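# Stack four numbered cartons on the pallet, largest lowest

## Task

Build a single straight, upright column of the four identical cube cartons that sits entirely on the small square wooden pallet, with no object from the bench in contact with it. Each carton carries a number on its bottom face: the column must go in strictly decreasing order from bottom to top (biggest number lowest), and every carton must end up standing on its numbered face. Tipping a carton over on the table to read its number and then tipping it back is allowed. The stack must stand by itself, not be held up by the robot, and both grippers must release and move away at the end.

## Robot and tools

Robot: two arms, left_arm and right_arm, each ending in a two-finger gripper. The fingers point along the gripper's own +z axis and open and close along its y axis. The reported end_effector_position is the spot between the finger pads, roughly 1 cm short of the tips.

Frames: result poses are given in one scene frame shared by both arms. Its origin is on the table surface midway between the arms, +z is up, +x reaches out over the table, and left_arm sits toward +y. The words left and right are arm names only and say nothing about image sides. Orientation is reported as a quaternion in w,x,y,z order. Reported hand positions can be slightly wrong, more so when an arm is stretched far. The mounting plates and the metal frame behind the arms are fixed obstacles.

Row layout, used by both execute_actions and move: one flat list of 14 numbers, each from -1 to 1, covering both arms even if only one moves. Order: dx, dy, dz, rx, ry, rz, opening for left_arm, then the same seven for right_arm. The first six are an offset, not a pose, expressed in that gripper's own axes, measured from where the gripper was at the start of the action (or, for a call's first action or a move, from the last pose a result showed in this scene). Scale: 1.0 equals 0.6 m of travel or 180 degrees of turn; rx, ry, rz form a single rotation vector. Opening is absolute: +1 is fully open (0.094 m), -1 is shut.

execute_actions(actions): a list of actions run one after another. Each action is a table of at most 15 rows, each row lasting one control step of 1/30 s; if fewer rows are given, the last one repeats to fill 15 steps. Every row is relative to the action's starting pose, not to the previous row. An empty list just reports state and images. Per step the command is clipped to within 70 mm and 16 degrees of the measured pose, so a large offset may need several actions; after an action the arm only continues as far as its last clipped pose. Position wins over orientation when both cannot be met.

move(target, speed, blocking): target is one 14-number row as above, an offset from the last shown pose. Each gripper follows a straight line toward it; both paths finish together, lasting 0.5 to 10 s (cut off at 10 s if longer). Rotation goes the short way. speed is the top path speed in m/s, 0.002 to 0.5, default 0.25; turning is capped at twice that in rad/s. Grippers lag, drift and can overshoot speed, especially with a nearly straight arm. Paths ignore obstacles and the other arm. Faster contact hits harder, and aiming further past a contact presses harder. The opening is sent when the move starts. blocking=false returns after 0.5 s while motion continues; then use wait(0) to check, and wait or stop before sending new rows or moves. The result adds a move: line giving how it ended (done, off_target, moving, held, fault) and which limits acted, plus each gripper's distance from target. If only one arm is named, the other finished fine. held means a safety check blocked the final step; limits=paced means the sent pose was clipped; limits=held means steps were blocked on the way and the arm may then surge faster than speed.

wait(seconds): 0 to 10 s; arms keep their last command and a running move continues, returning early if it ends. stop(): brakes a running move; braking needs room, and fingers keep moving. zoom_image(camera, region): a closer look at part of one camera's latest image; region is [x0, y0, x1, y1] in pixels from the top-left, at most 504 by 504. Cameras: cam_head_left and cam_head_right (896x504), cam_left_wrist and cam_right_wrist (616x616). finished_scene(scene): ends the scene with that number (1 or 2) permanently and reports success; only call it once the stack stands on its own and the grippers are open and away.

Result lines: state as left_arm: … | right_arm: …; Hand target lines show where the controller is currently steering each gripper; pose unreachable means a clearance check altered or blocked that arm's command; too close warnings count a plate and its half of the frame as part of its arm; FAULT and OVER-TEMPERATURE FAULT lines report stops; MOTOR HOT appears from 85 °C.

Gripping: grip_measured is the finger opening on the command scale (the last joint value gives it in metres); each gripper reads off by up to about 1 mm. To hold a carton, command roughly 0.03 below grip_measured; a smaller gap grips more gently. Pads push up to about 50 to 62 N and spike briefly on first contact.

Practical habits: arms tend to stop a centimetre or more low, and repeated zero offsets let them sag. To keep an arm still, send the correction back to its desired pose in your first call and zeros afterwards, raising the aim if it keeps drooping. Joint ranges (rad): waist ±2.880, shoulder 0 to 3.142, elbow 0 to 3.019, wrist pitch -1.693 to 1.571, wrist yaw ±1.571, wrist roll ±2.094. The robot keeps acting on your last command while you think. Holding loads heats motors; at 100 °C that arm drops everything, so avoid long holds.

Avoid: dropping or slamming cartons, shoving hard, letting the arms collide or press on each other, and knocking anything off the table, which fails the job. Occasional brief tugs on a held item or pushes on loose items may occur; recheck positions after them.

Each tool is called as name(argument=value, ...) on one line, values as JSON.

## Session

execute_actions(actions=[])

Scene clock: 0.00 s.
left_arm: end_effector_position=(+0.3355, +0.4130, +0.2795) grip_measured=+1.000 end_effector_quat_wxyz=(+0.034, +0.874, -0.471, +0.115) | right_arm: end_effector_position=(+0.4737, +0.1345, +0.2170) grip_measured=+1.000 end_effector_quat_wxyz=(-0.309, -0.165, +0.755, +0.554)
Joint positions: left_arm=[ 0.034  0.503  0.841 -1.305  0.002 -2.039  0.094] | right_arm=[ 0.693  2.13   2.035 -1.453 -0.925  0.11   0.094]
Joint velocities: left_arm=[ 0.005 -0.015 -0.007 -0.017 -0.022 -0.081  0.   ] | right_arm=[ 0.015 -0.005 -0.012 -0.002  0.007  0.066  0.   ]
Hand target (left_arm): +0.343, +0.416, +0.290; +0.026, +0.874, -0.469, +0.126
Hand target (right_arm): +0.480, +0.135, +0.220; -0.301, -0.167, +0.756, +0.557

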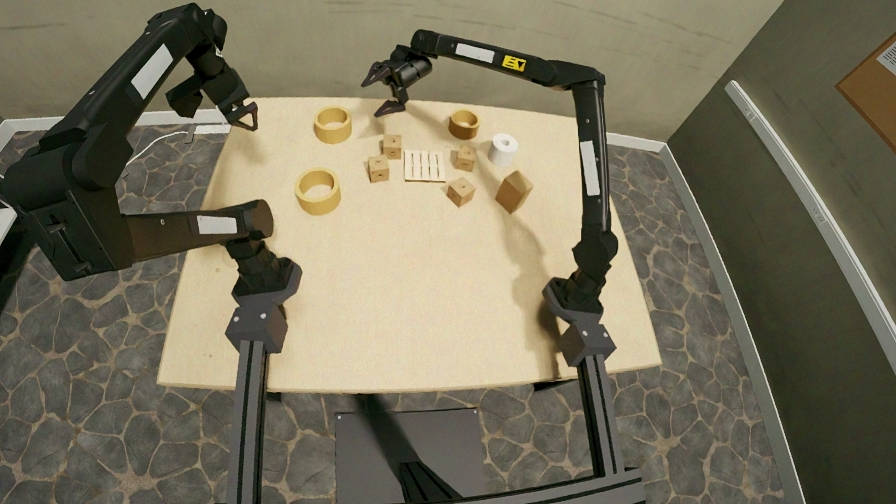

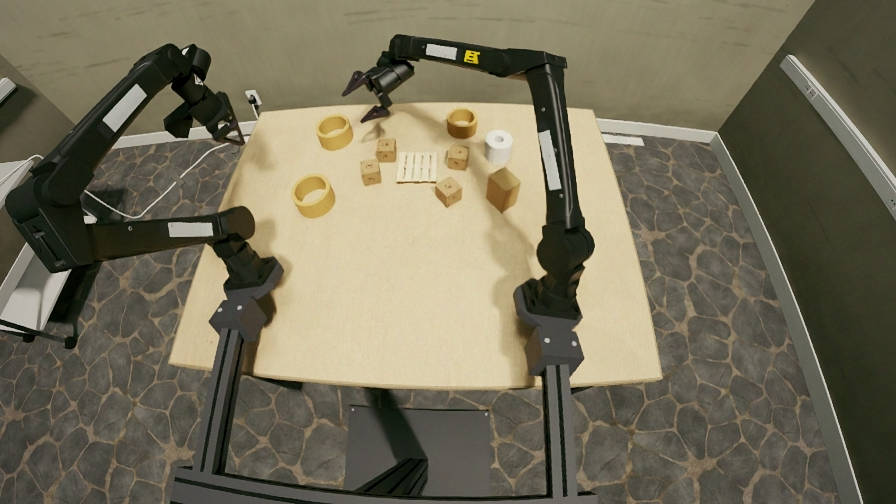

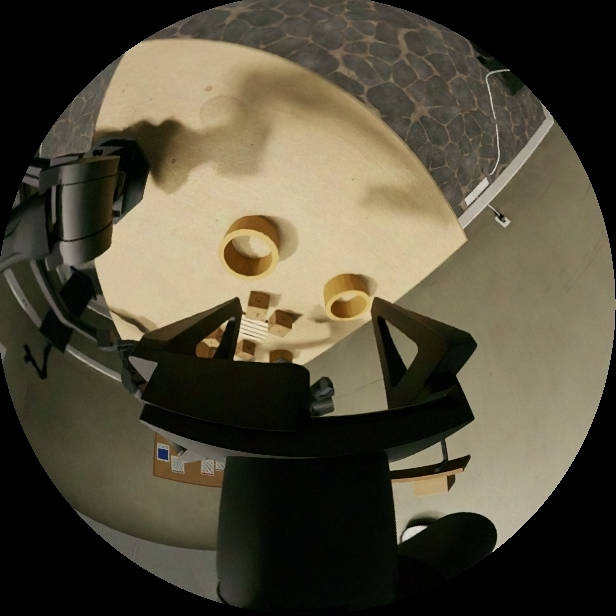

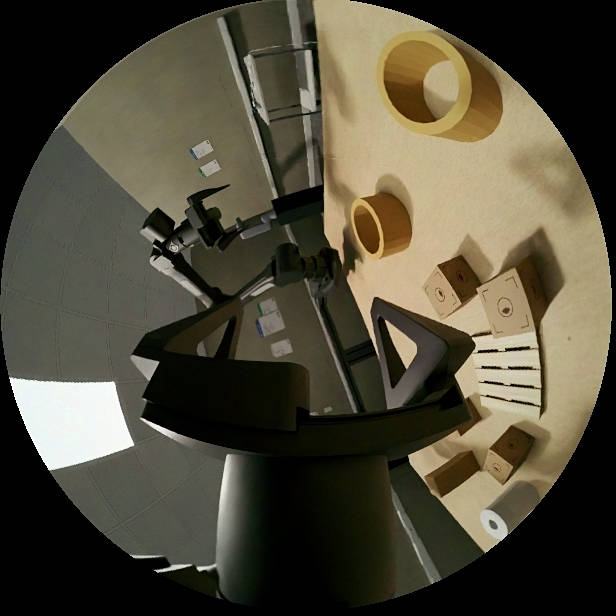

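move(target=[0,0,0,-0.09,-0.027,0.682,1,0.463,-0.105,-0.108,0.385,-0.215,0.115,1], speed=0.4)

zoom_image(camera="cam_head_left", region=[280,80,560,240])

Scene clock: 4.10 s.
left_arm: end_effector_position=(+0.3236, +0.4115, +0.2674) grip_measured=+1.000 end_effector_quat_wxyz=(-0.010, -0.004, +1.000, +0.005) | right_arm: end_effector_position=(+0.2999, -0.0956, +0.2393) grip_measured=+1.000 end_effector_quat_wxyz=(-0.003, -0.007, +1.000, -0.008)
Joint positions: left_arm=[-0.18   0.618  0.875 -1.442 -0.282 -0.114  0.094] | right_arm=[ 1.068  1.354  1.116 -1.317  0.491  1.014  0.094]
Joint velocities: left_arm=[-0.005  0.005  0.002  0.002 -0.037  0.007  0.   ] | right_arm=[-0.005  0.005  0.002  0.007 -0.007  0.095  0.   ]
Hand target (left_arm): +0.335, +0.413, +0.280; +0.000, +0.001, +1.000, +0.002
Hand target (right_arm): +0.296, -0.099, +0.244; -0.000, -0.003, +1.000, -0.006
Off the commanded pose (left_arm): 0.017 m, 1 deg.
Off the commanded pose (right_arm): 0.010 m, 1 deg.
move: off_target (left_arm)

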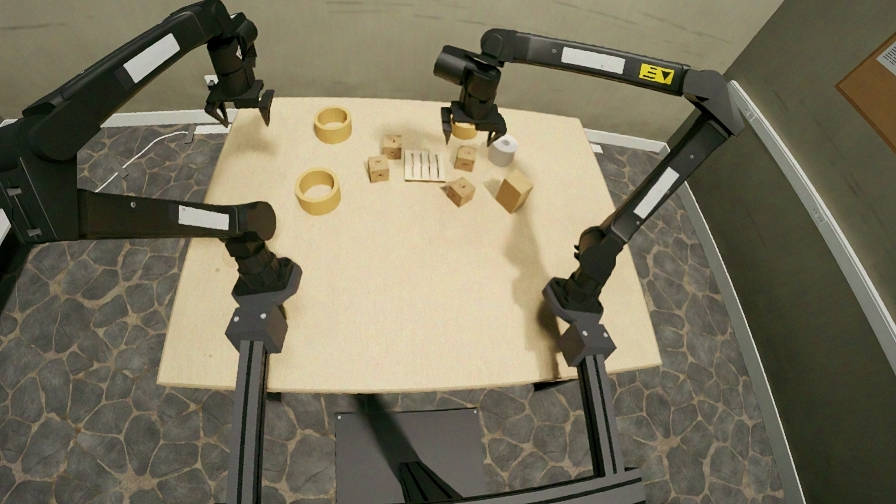

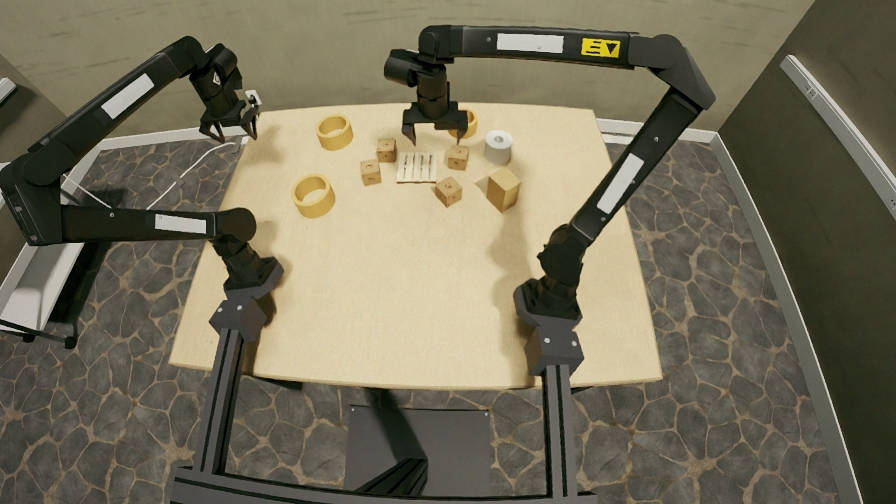

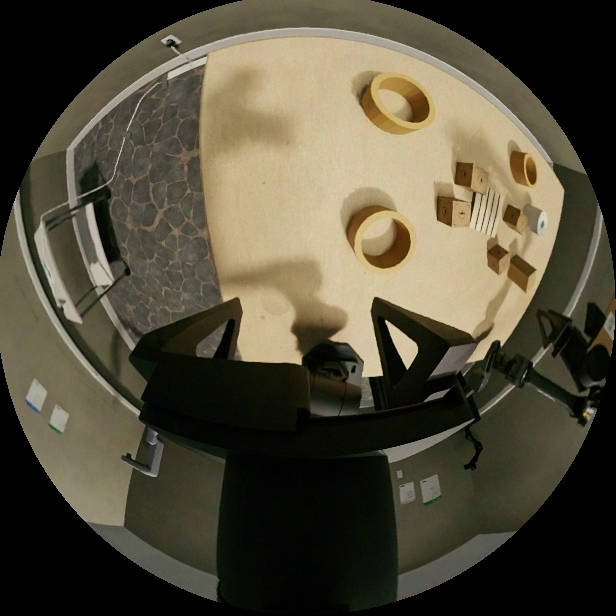

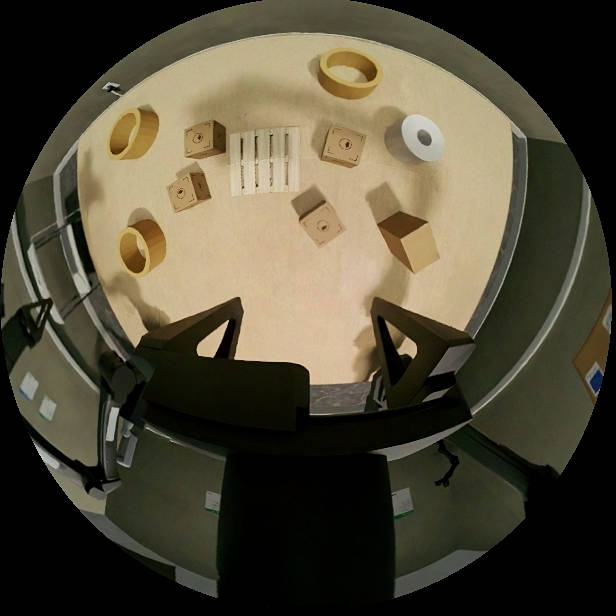

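Region (280, 80, 560, 240) of cam_head_left's 896x504 image, scaled by 1.800, with more detail than that image has; it fills the top 288 rows of this view, and the rest is white.

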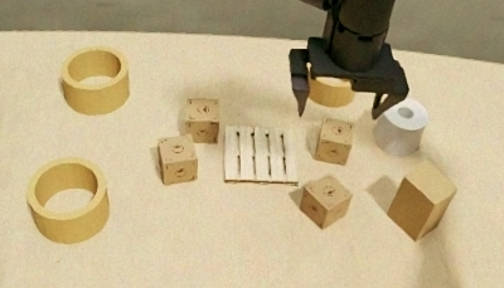

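move(target=[0,0,0,0,0,0,1,-0.25,-0.04,0.2,0,0,0,1], speed=0.4)

Scene clock: 5.47 s.
left_arm: end_effector_position=(+0.3225, +0.4113, +0.2662) grip_measured=+1.000 end_effector_quat_wxyz=(-0.011, -0.003, +1.000, +0.005) | right_arm: end_effector_position=(+0.4324, -0.1273, +0.1148) grip_measured=+1.000 end_effector_quat_wxyz=(-0.016, -0.006, +1.000, -0.014)
Joint positions: left_arm=[-0.18   0.618  0.872 -1.442 -0.282 -0.111  0.094] | right_arm=[ 0.679  1.573  1.22  -1.037  0.44   0.595  0.094]
Joint velocities: left_arm=[-0.015 -0.005  0.002 -0.007 -0.022  0.066  0.   ] | right_arm=[ 0.005 -0.015 -0.007  0.012  0.007 -0.081  0.   ]
Hand target (left_arm): +0.324, +0.412, +0.267; -0.010, -0.004, +1.000, +0.005
Hand target (right_arm): +0.451, -0.119, +0.123; -0.002, -0.006, +1.000, -0.004
Off the commanded pose (left_arm): 0.002 m, 0 deg.
Off the commanded pose (right_arm): 0.019 m, 2 deg.
move: off_target (right_arm)

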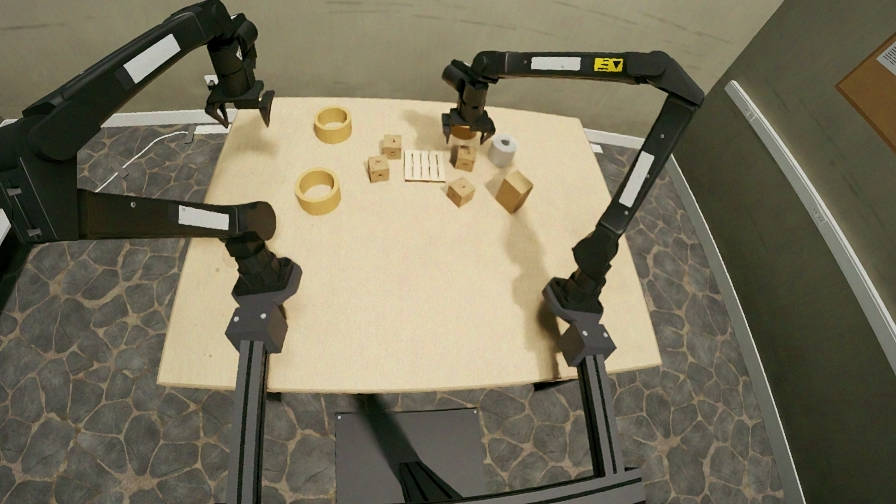

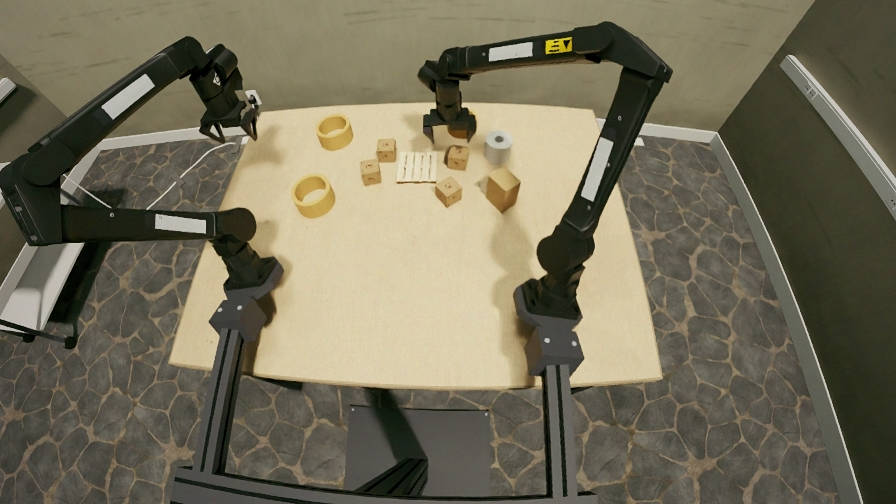

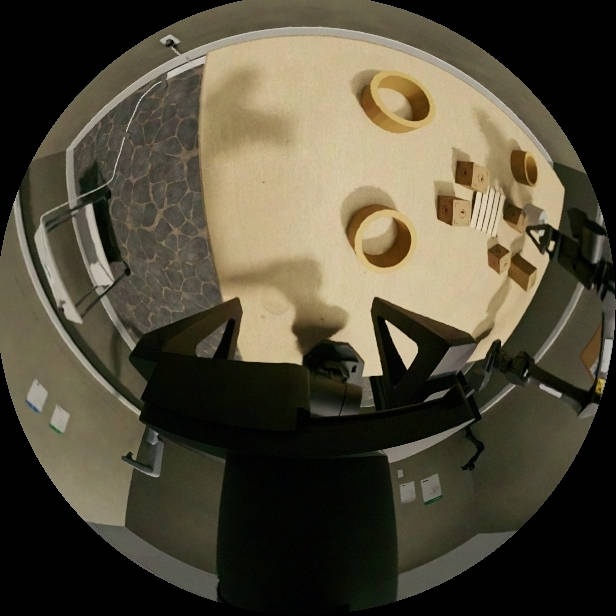

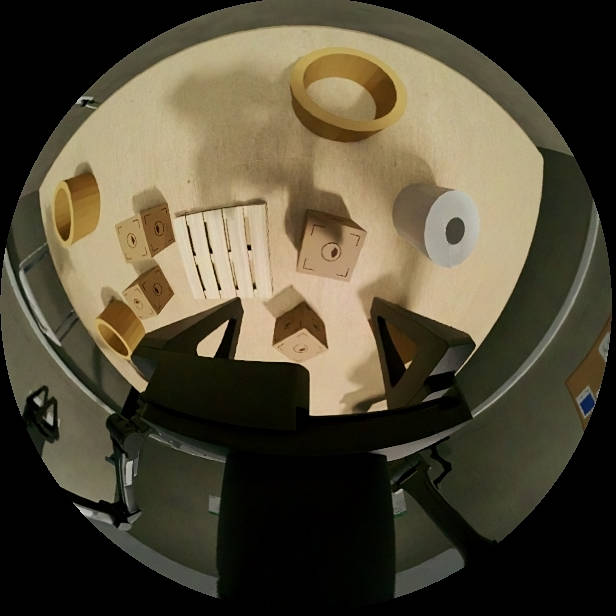

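move(target=[0,0,0,0,0,0,1,-0.065,-0.03,0.055,0,0,0.067,1])

Scene clock: 6.73 s.
left_arm: end_effector_position=(+0.3215, +0.4110, +0.2649) grip_measured=+1.000 end_effector_quat_wxyz=(-0.013, -0.002, +1.000, +0.005) | right_arm: end_effector_position=(+0.4521, -0.1517, +0.0813) grip_measured=+1.000 end_effector_quat_wxyz=(-0.025, +0.082, +0.996, -0.021)
Joint positions: left_arm=[-0.18   0.618  0.868 -1.442 -0.282 -0.111  0.094] | right_arm=[ 0.588  1.615  1.228 -0.986  0.42   0.683  0.094]
Joint velocities: left_arm=[ 0.005  0.005 -0.012 -0.002  0.051 -0.037  0.   ] | right_arm=[ 0.015 -0.005  0.022 -0.012 -0.051 -0.007  0.   ]
Hand target (left_arm): +0.322, +0.411, +0.266; -0.011, -0.003, +1.000, +0.005
Hand target (right_arm): +0.470, -0.146, +0.083; -0.014, +0.099, +0.995, -0.015
Off the commanded pose (left_arm): 0.002 m, 0 deg.
Off the commanded pose (right_arm): 0.019 m, 2 deg.
move: off_target (right_arm)

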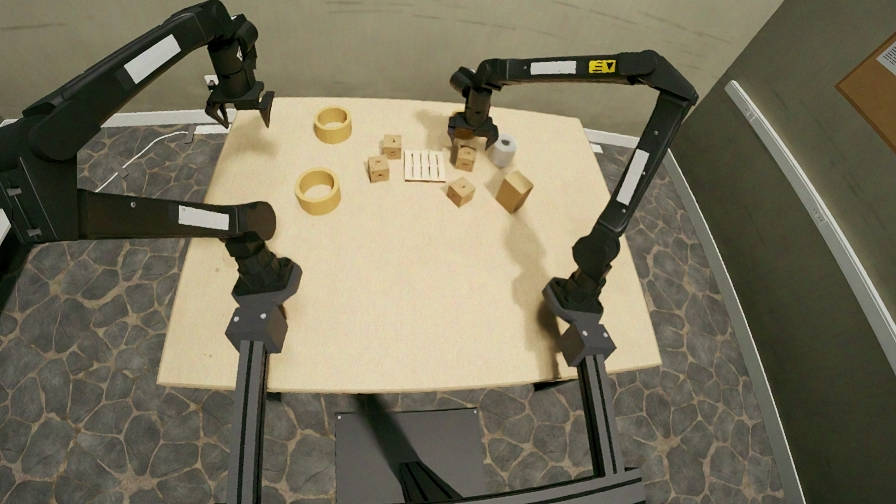

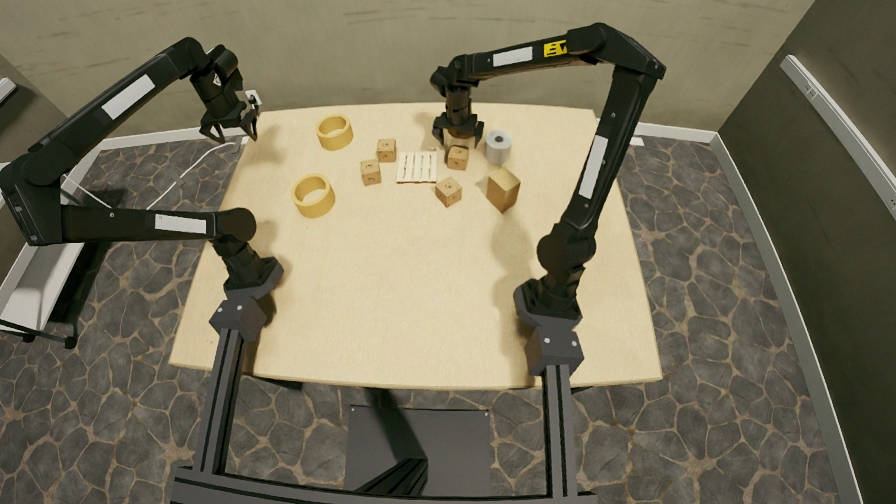

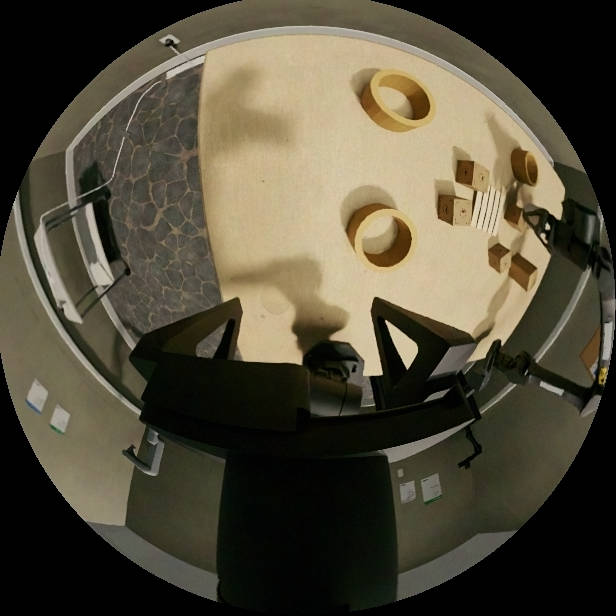

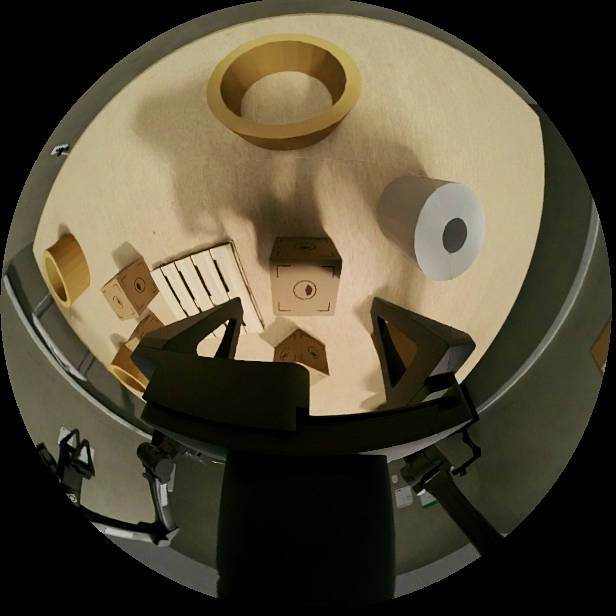

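move(target=[0,0,0,0,0,0,1,-0.01,0,0.09,0,0,0,1], speed=0.1)

move(target=[0,0,0,0,0,0,1,0,0,0,0,0,0,0.15])

Scene clock: 8.07 s.
left_arm: end_effector_position=(+0.3205, +0.4108, +0.2639) grip_measured=+1.000 end_effector_quat_wxyz=(-0.014, -0.002, +1.000, +0.005) | right_arm: end_effector_position=(+0.4598, -0.1519, +0.0402) grip_measured=+1.000 end_effector_quat_wxyz=(-0.016, +0.088, +0.996, -0.015)
Joint positions: left_arm=[-0.18   0.618  0.865 -1.442 -0.282 -0.111  0.094] | right_arm=[ 0.547  1.677  1.208 -0.864  0.41   0.642  0.094]
Joint velocities: left_arm=[ 0.005 -0.015 -0.007  0.012  0.007  0.022  0.   ] | right_arm=[-0.015 -0.005 -0.002 -0.002  0.051 -0.007  0.   ]
Hand target (left_arm): +0.322, +0.411, +0.265; -0.013, -0.002, +1.000, +0.005
Hand target (right_arm): +0.456, -0.155, +0.028; -0.025, +0.082, +0.996, -0.021
Off the commanded pose (left_arm): 0.001 m, 0 deg.
Off the commanded pose (right_arm): 0.014 m, 1 deg.
move: off_target (right_arm)

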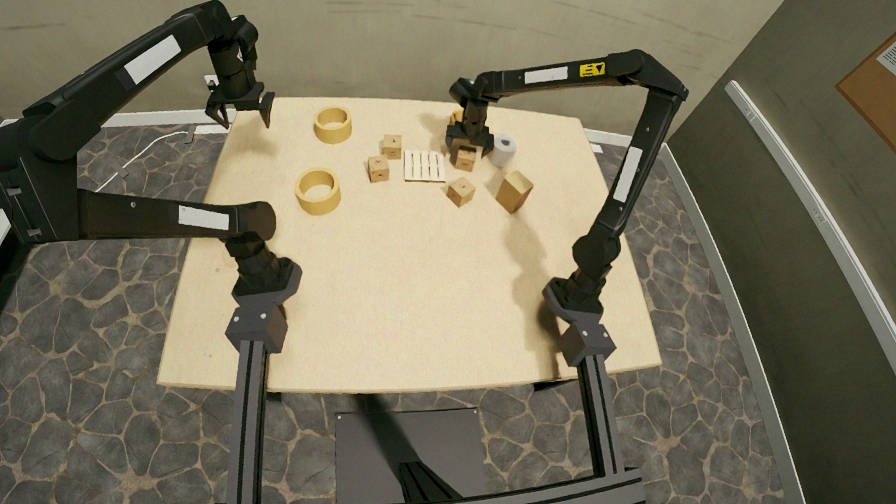

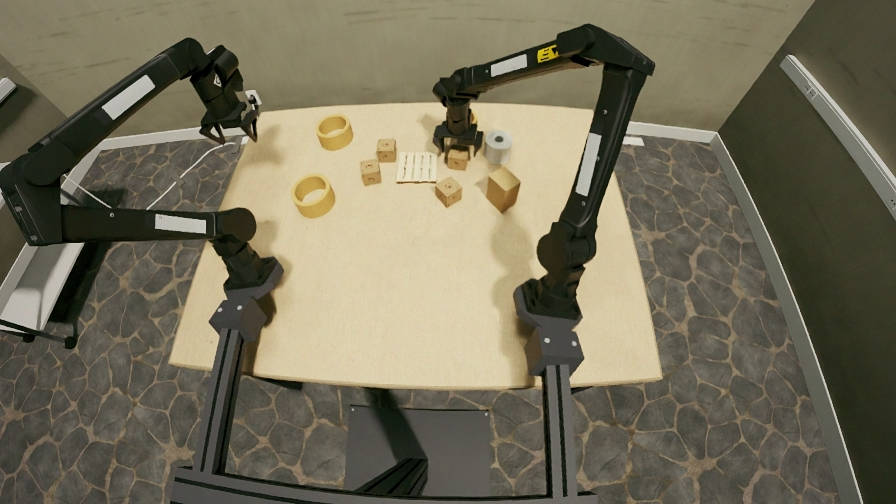

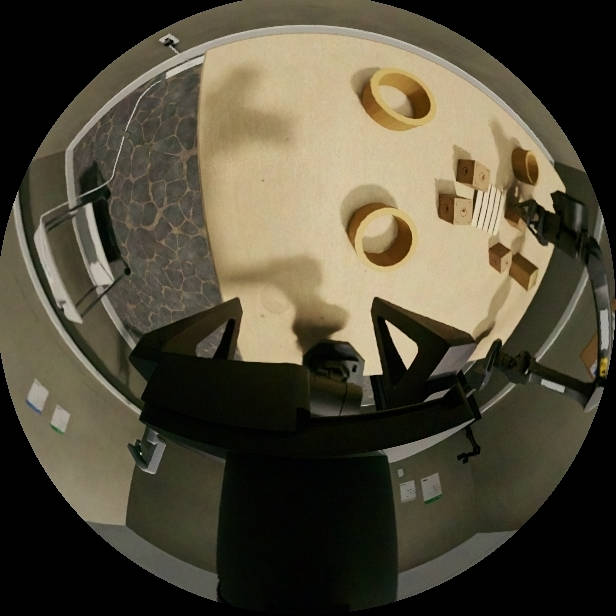

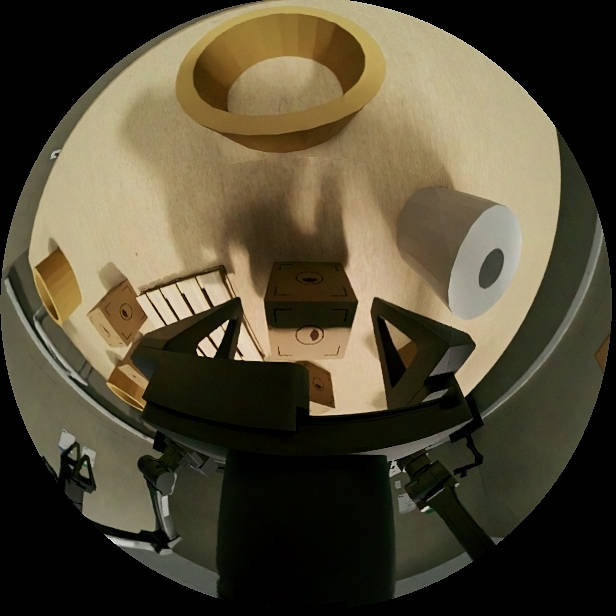

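Scene clock: 8.57 s.
left_arm: end_effector_position=(+0.3195, +0.4106, +0.2626) grip_measured=+1.000 end_effector_quat_wxyz=(-0.016, -0.002, +1.000, +0.005) | right_arm: end_effector_position=(+0.4598, -0.1519, +0.0402) grip_measured=+0.156 end_effector_quat_wxyz=(-0.016, +0.087, +0.996, -0.015)
Joint positions: left_arm=[-0.18   0.618  0.862 -1.442 -0.282 -0.111  0.094] | right_arm=[ 0.547  1.677  1.208 -0.864  0.41   0.641  0.054]
Joint velocities: left_arm=[ 0.005 -0.005 -0.007 -0.002 -0.007 -0.022  0.   ] | right_arm=[-0.005 -0.005 -0.012 -0.007  0.037 -0.037  0.001]
Hand target (left_arm): +0.320, +0.411, +0.264; -0.015, -0.002, +1.000, +0.005
Hand target (right_arm): +0.460, -0.152, +0.040; -0.016, +0.087, +0.996, -0.015
Off the commanded pose (left_arm): 0.002 m, 0 deg.
Off the commanded pose (right_arm): 0.000 m, 0 deg.
move: done

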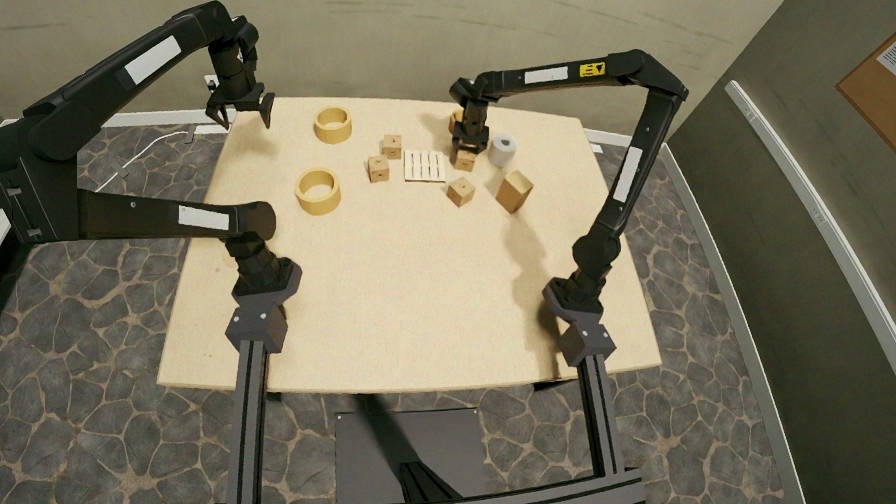

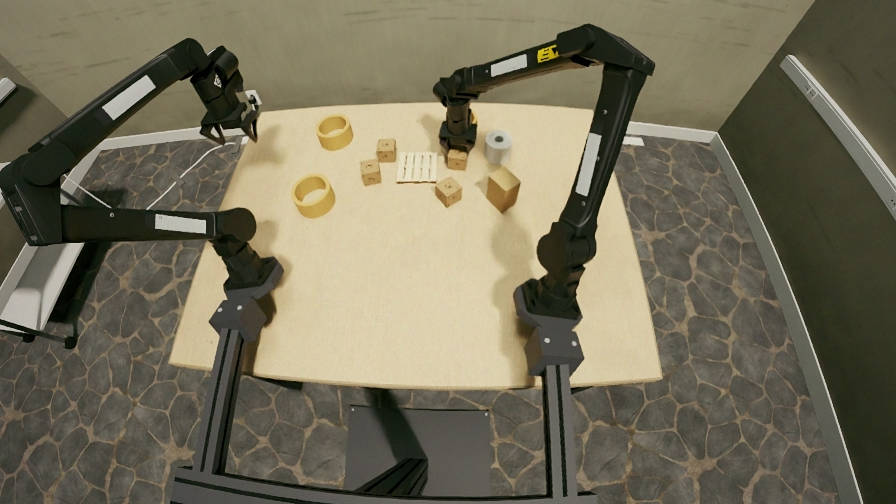

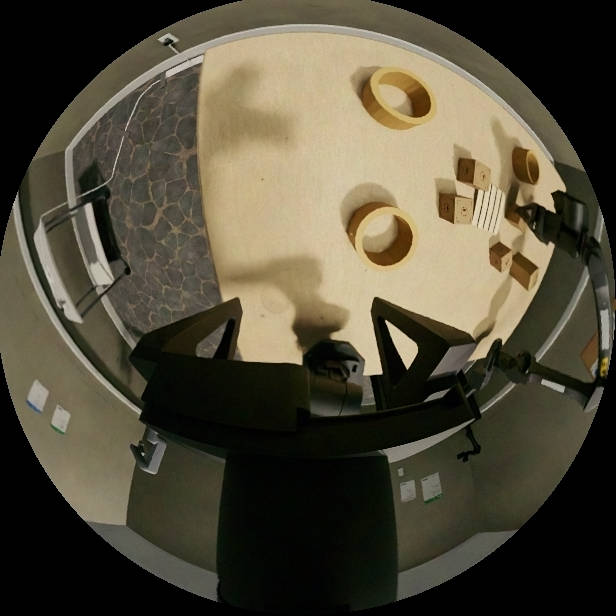

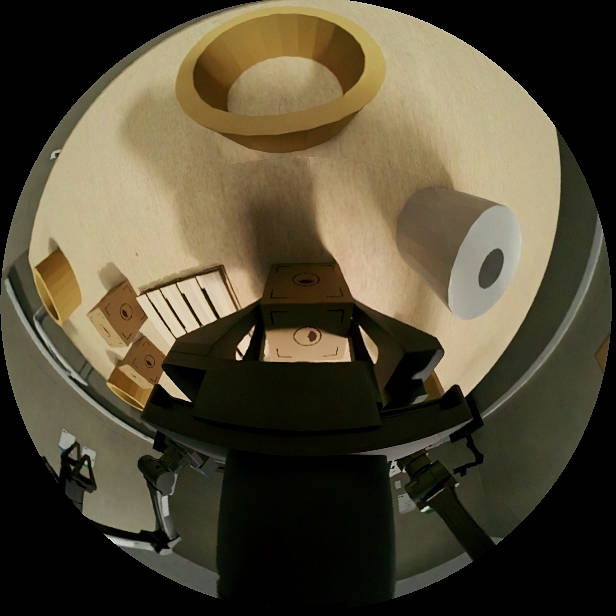

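move(target=[0,0,0,0,0,0,1,0.045,0,0.03,0,0,0,0.3], speed=0.1)

move(target=[0,0,0,0,0,0,1,0,0,0,0,0,0,-0.08])

Scene clock: 9.63 s.
left_arm: end_effector_position=(+0.3184, +0.4103, +0.2614) grip_measured=+1.000 end_effector_quat_wxyz=(-0.018, -0.001, +1.000, +0.006) | right_arm: end_effector_position=(+0.4366, -0.1543, +0.0220) grip_measured=+0.298 end_effector_quat_wxyz=(-0.019, +0.087, +0.996, -0.018)
Joint positions: left_arm=[-0.18   0.618  0.859 -1.442 -0.282 -0.111  0.094] | right_arm=[ 0.548  1.677  1.133 -0.797  0.412  0.644  0.061]
Joint velocities: left_arm=[-0.005  0.005 -0.007  0.002 -0.007  0.051  0.   ] | right_arm=[ 0.005  0.005 -0.007  0.012 -0.037  0.066 -0.   ]
Hand target (left_arm): +0.319, +0.411, +0.263; -0.016, -0.001, +1.000, +0.005
Hand target (right_arm): +0.433, -0.148, +0.023; -0.016, +0.087, +0.996, -0.015
Off the commanded pose (left_arm): 0.002 m, 0 deg.
Off the commanded pose (right_arm): 0.008 m, 0 deg.
move: done

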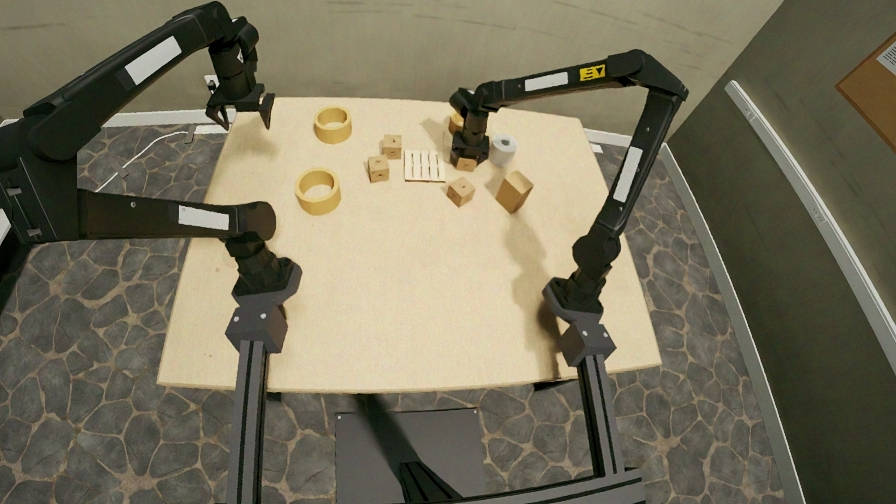

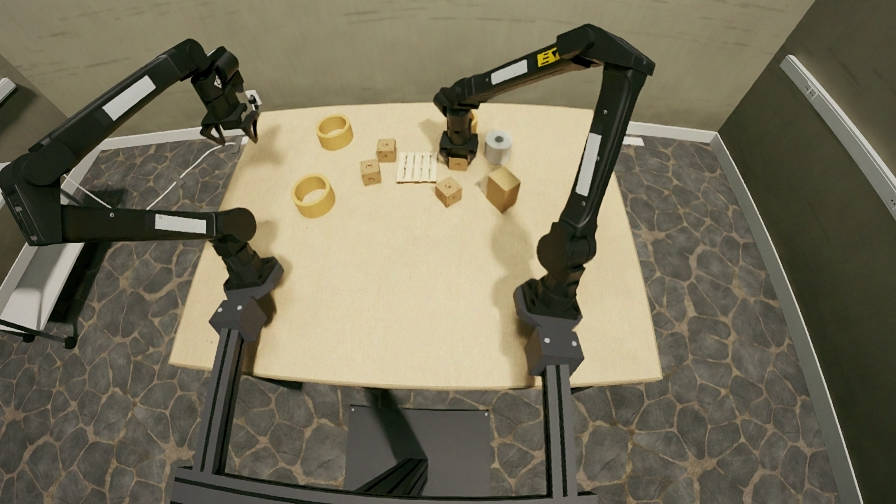

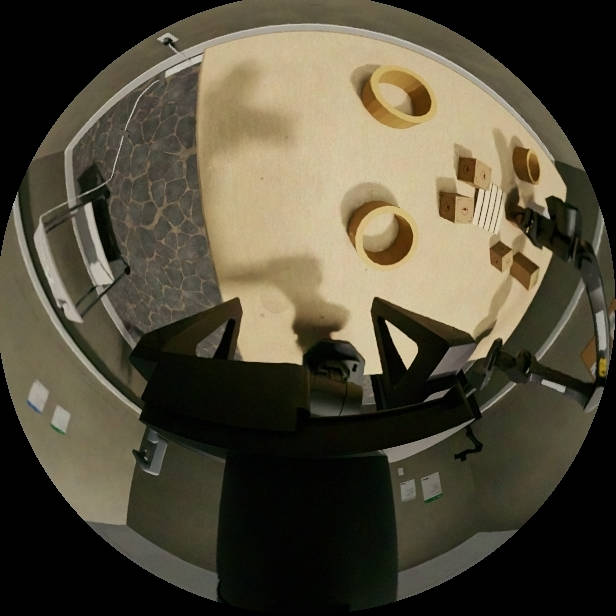

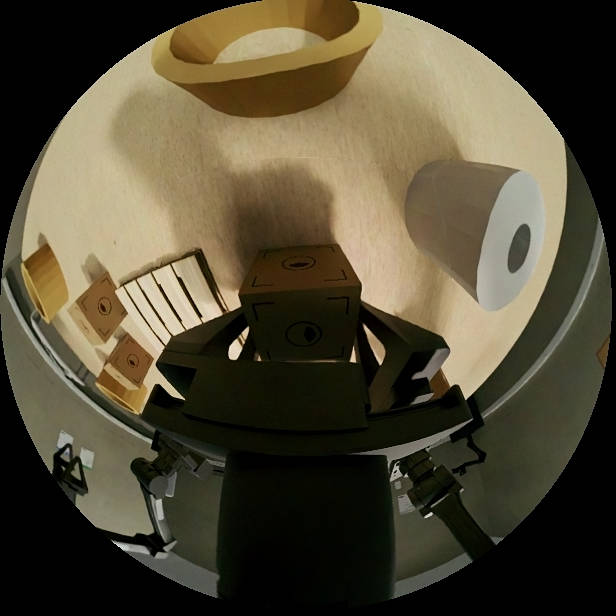

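Scene clock: 10.13 s.
left_arm: end_effector_position=(+0.3173, +0.4101, +0.2602) grip_measured=+1.000 end_effector_quat_wxyz=(-0.019, -0.001, +1.000, +0.006) | right_arm: end_effector_position=(+0.4367, -0.1542, +0.0220) grip_measured=+0.145 end_effector_quat_wxyz=(-0.019, +0.087, +0.996, -0.017)
Joint positions: left_arm=[-0.18   0.618  0.855 -1.442 -0.282 -0.111  0.094] | right_arm=[ 0.548  1.677  1.133 -0.797  0.411  0.644  0.054]
Joint velocities: left_arm=[-0.005 -0.005 -0.007 -0.022 -0.007 -0.037  0.   ] | right_arm=[ 0.005 -0.005 -0.002  0.002 -0.007  0.007  0.   ]
Hand target (left_arm): +0.318, +0.410, +0.261; -0.018, -0.001, +1.000, +0.006
Hand target (right_arm): +0.437, -0.154, +0.022; -0.019, +0.087, +0.996, -0.017
Off the commanded pose (left_arm): 0.002 m, 0 deg.
Off the commanded pose (right_arm): 0.000 m, 0 deg.
move: done

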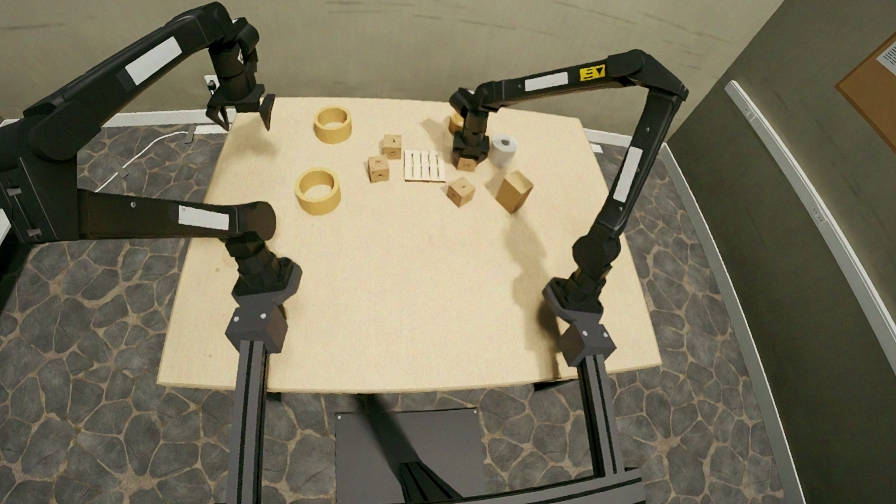

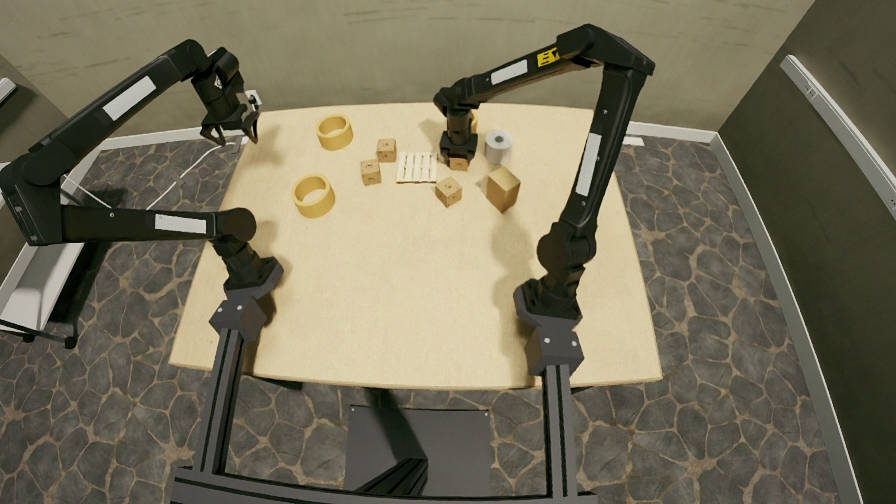

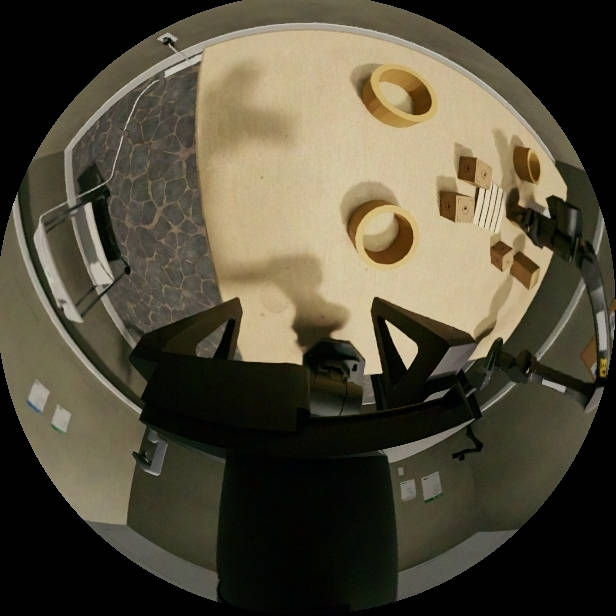

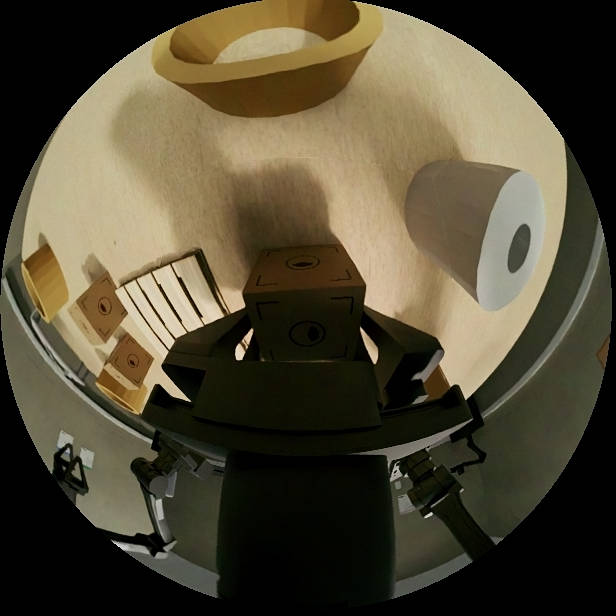

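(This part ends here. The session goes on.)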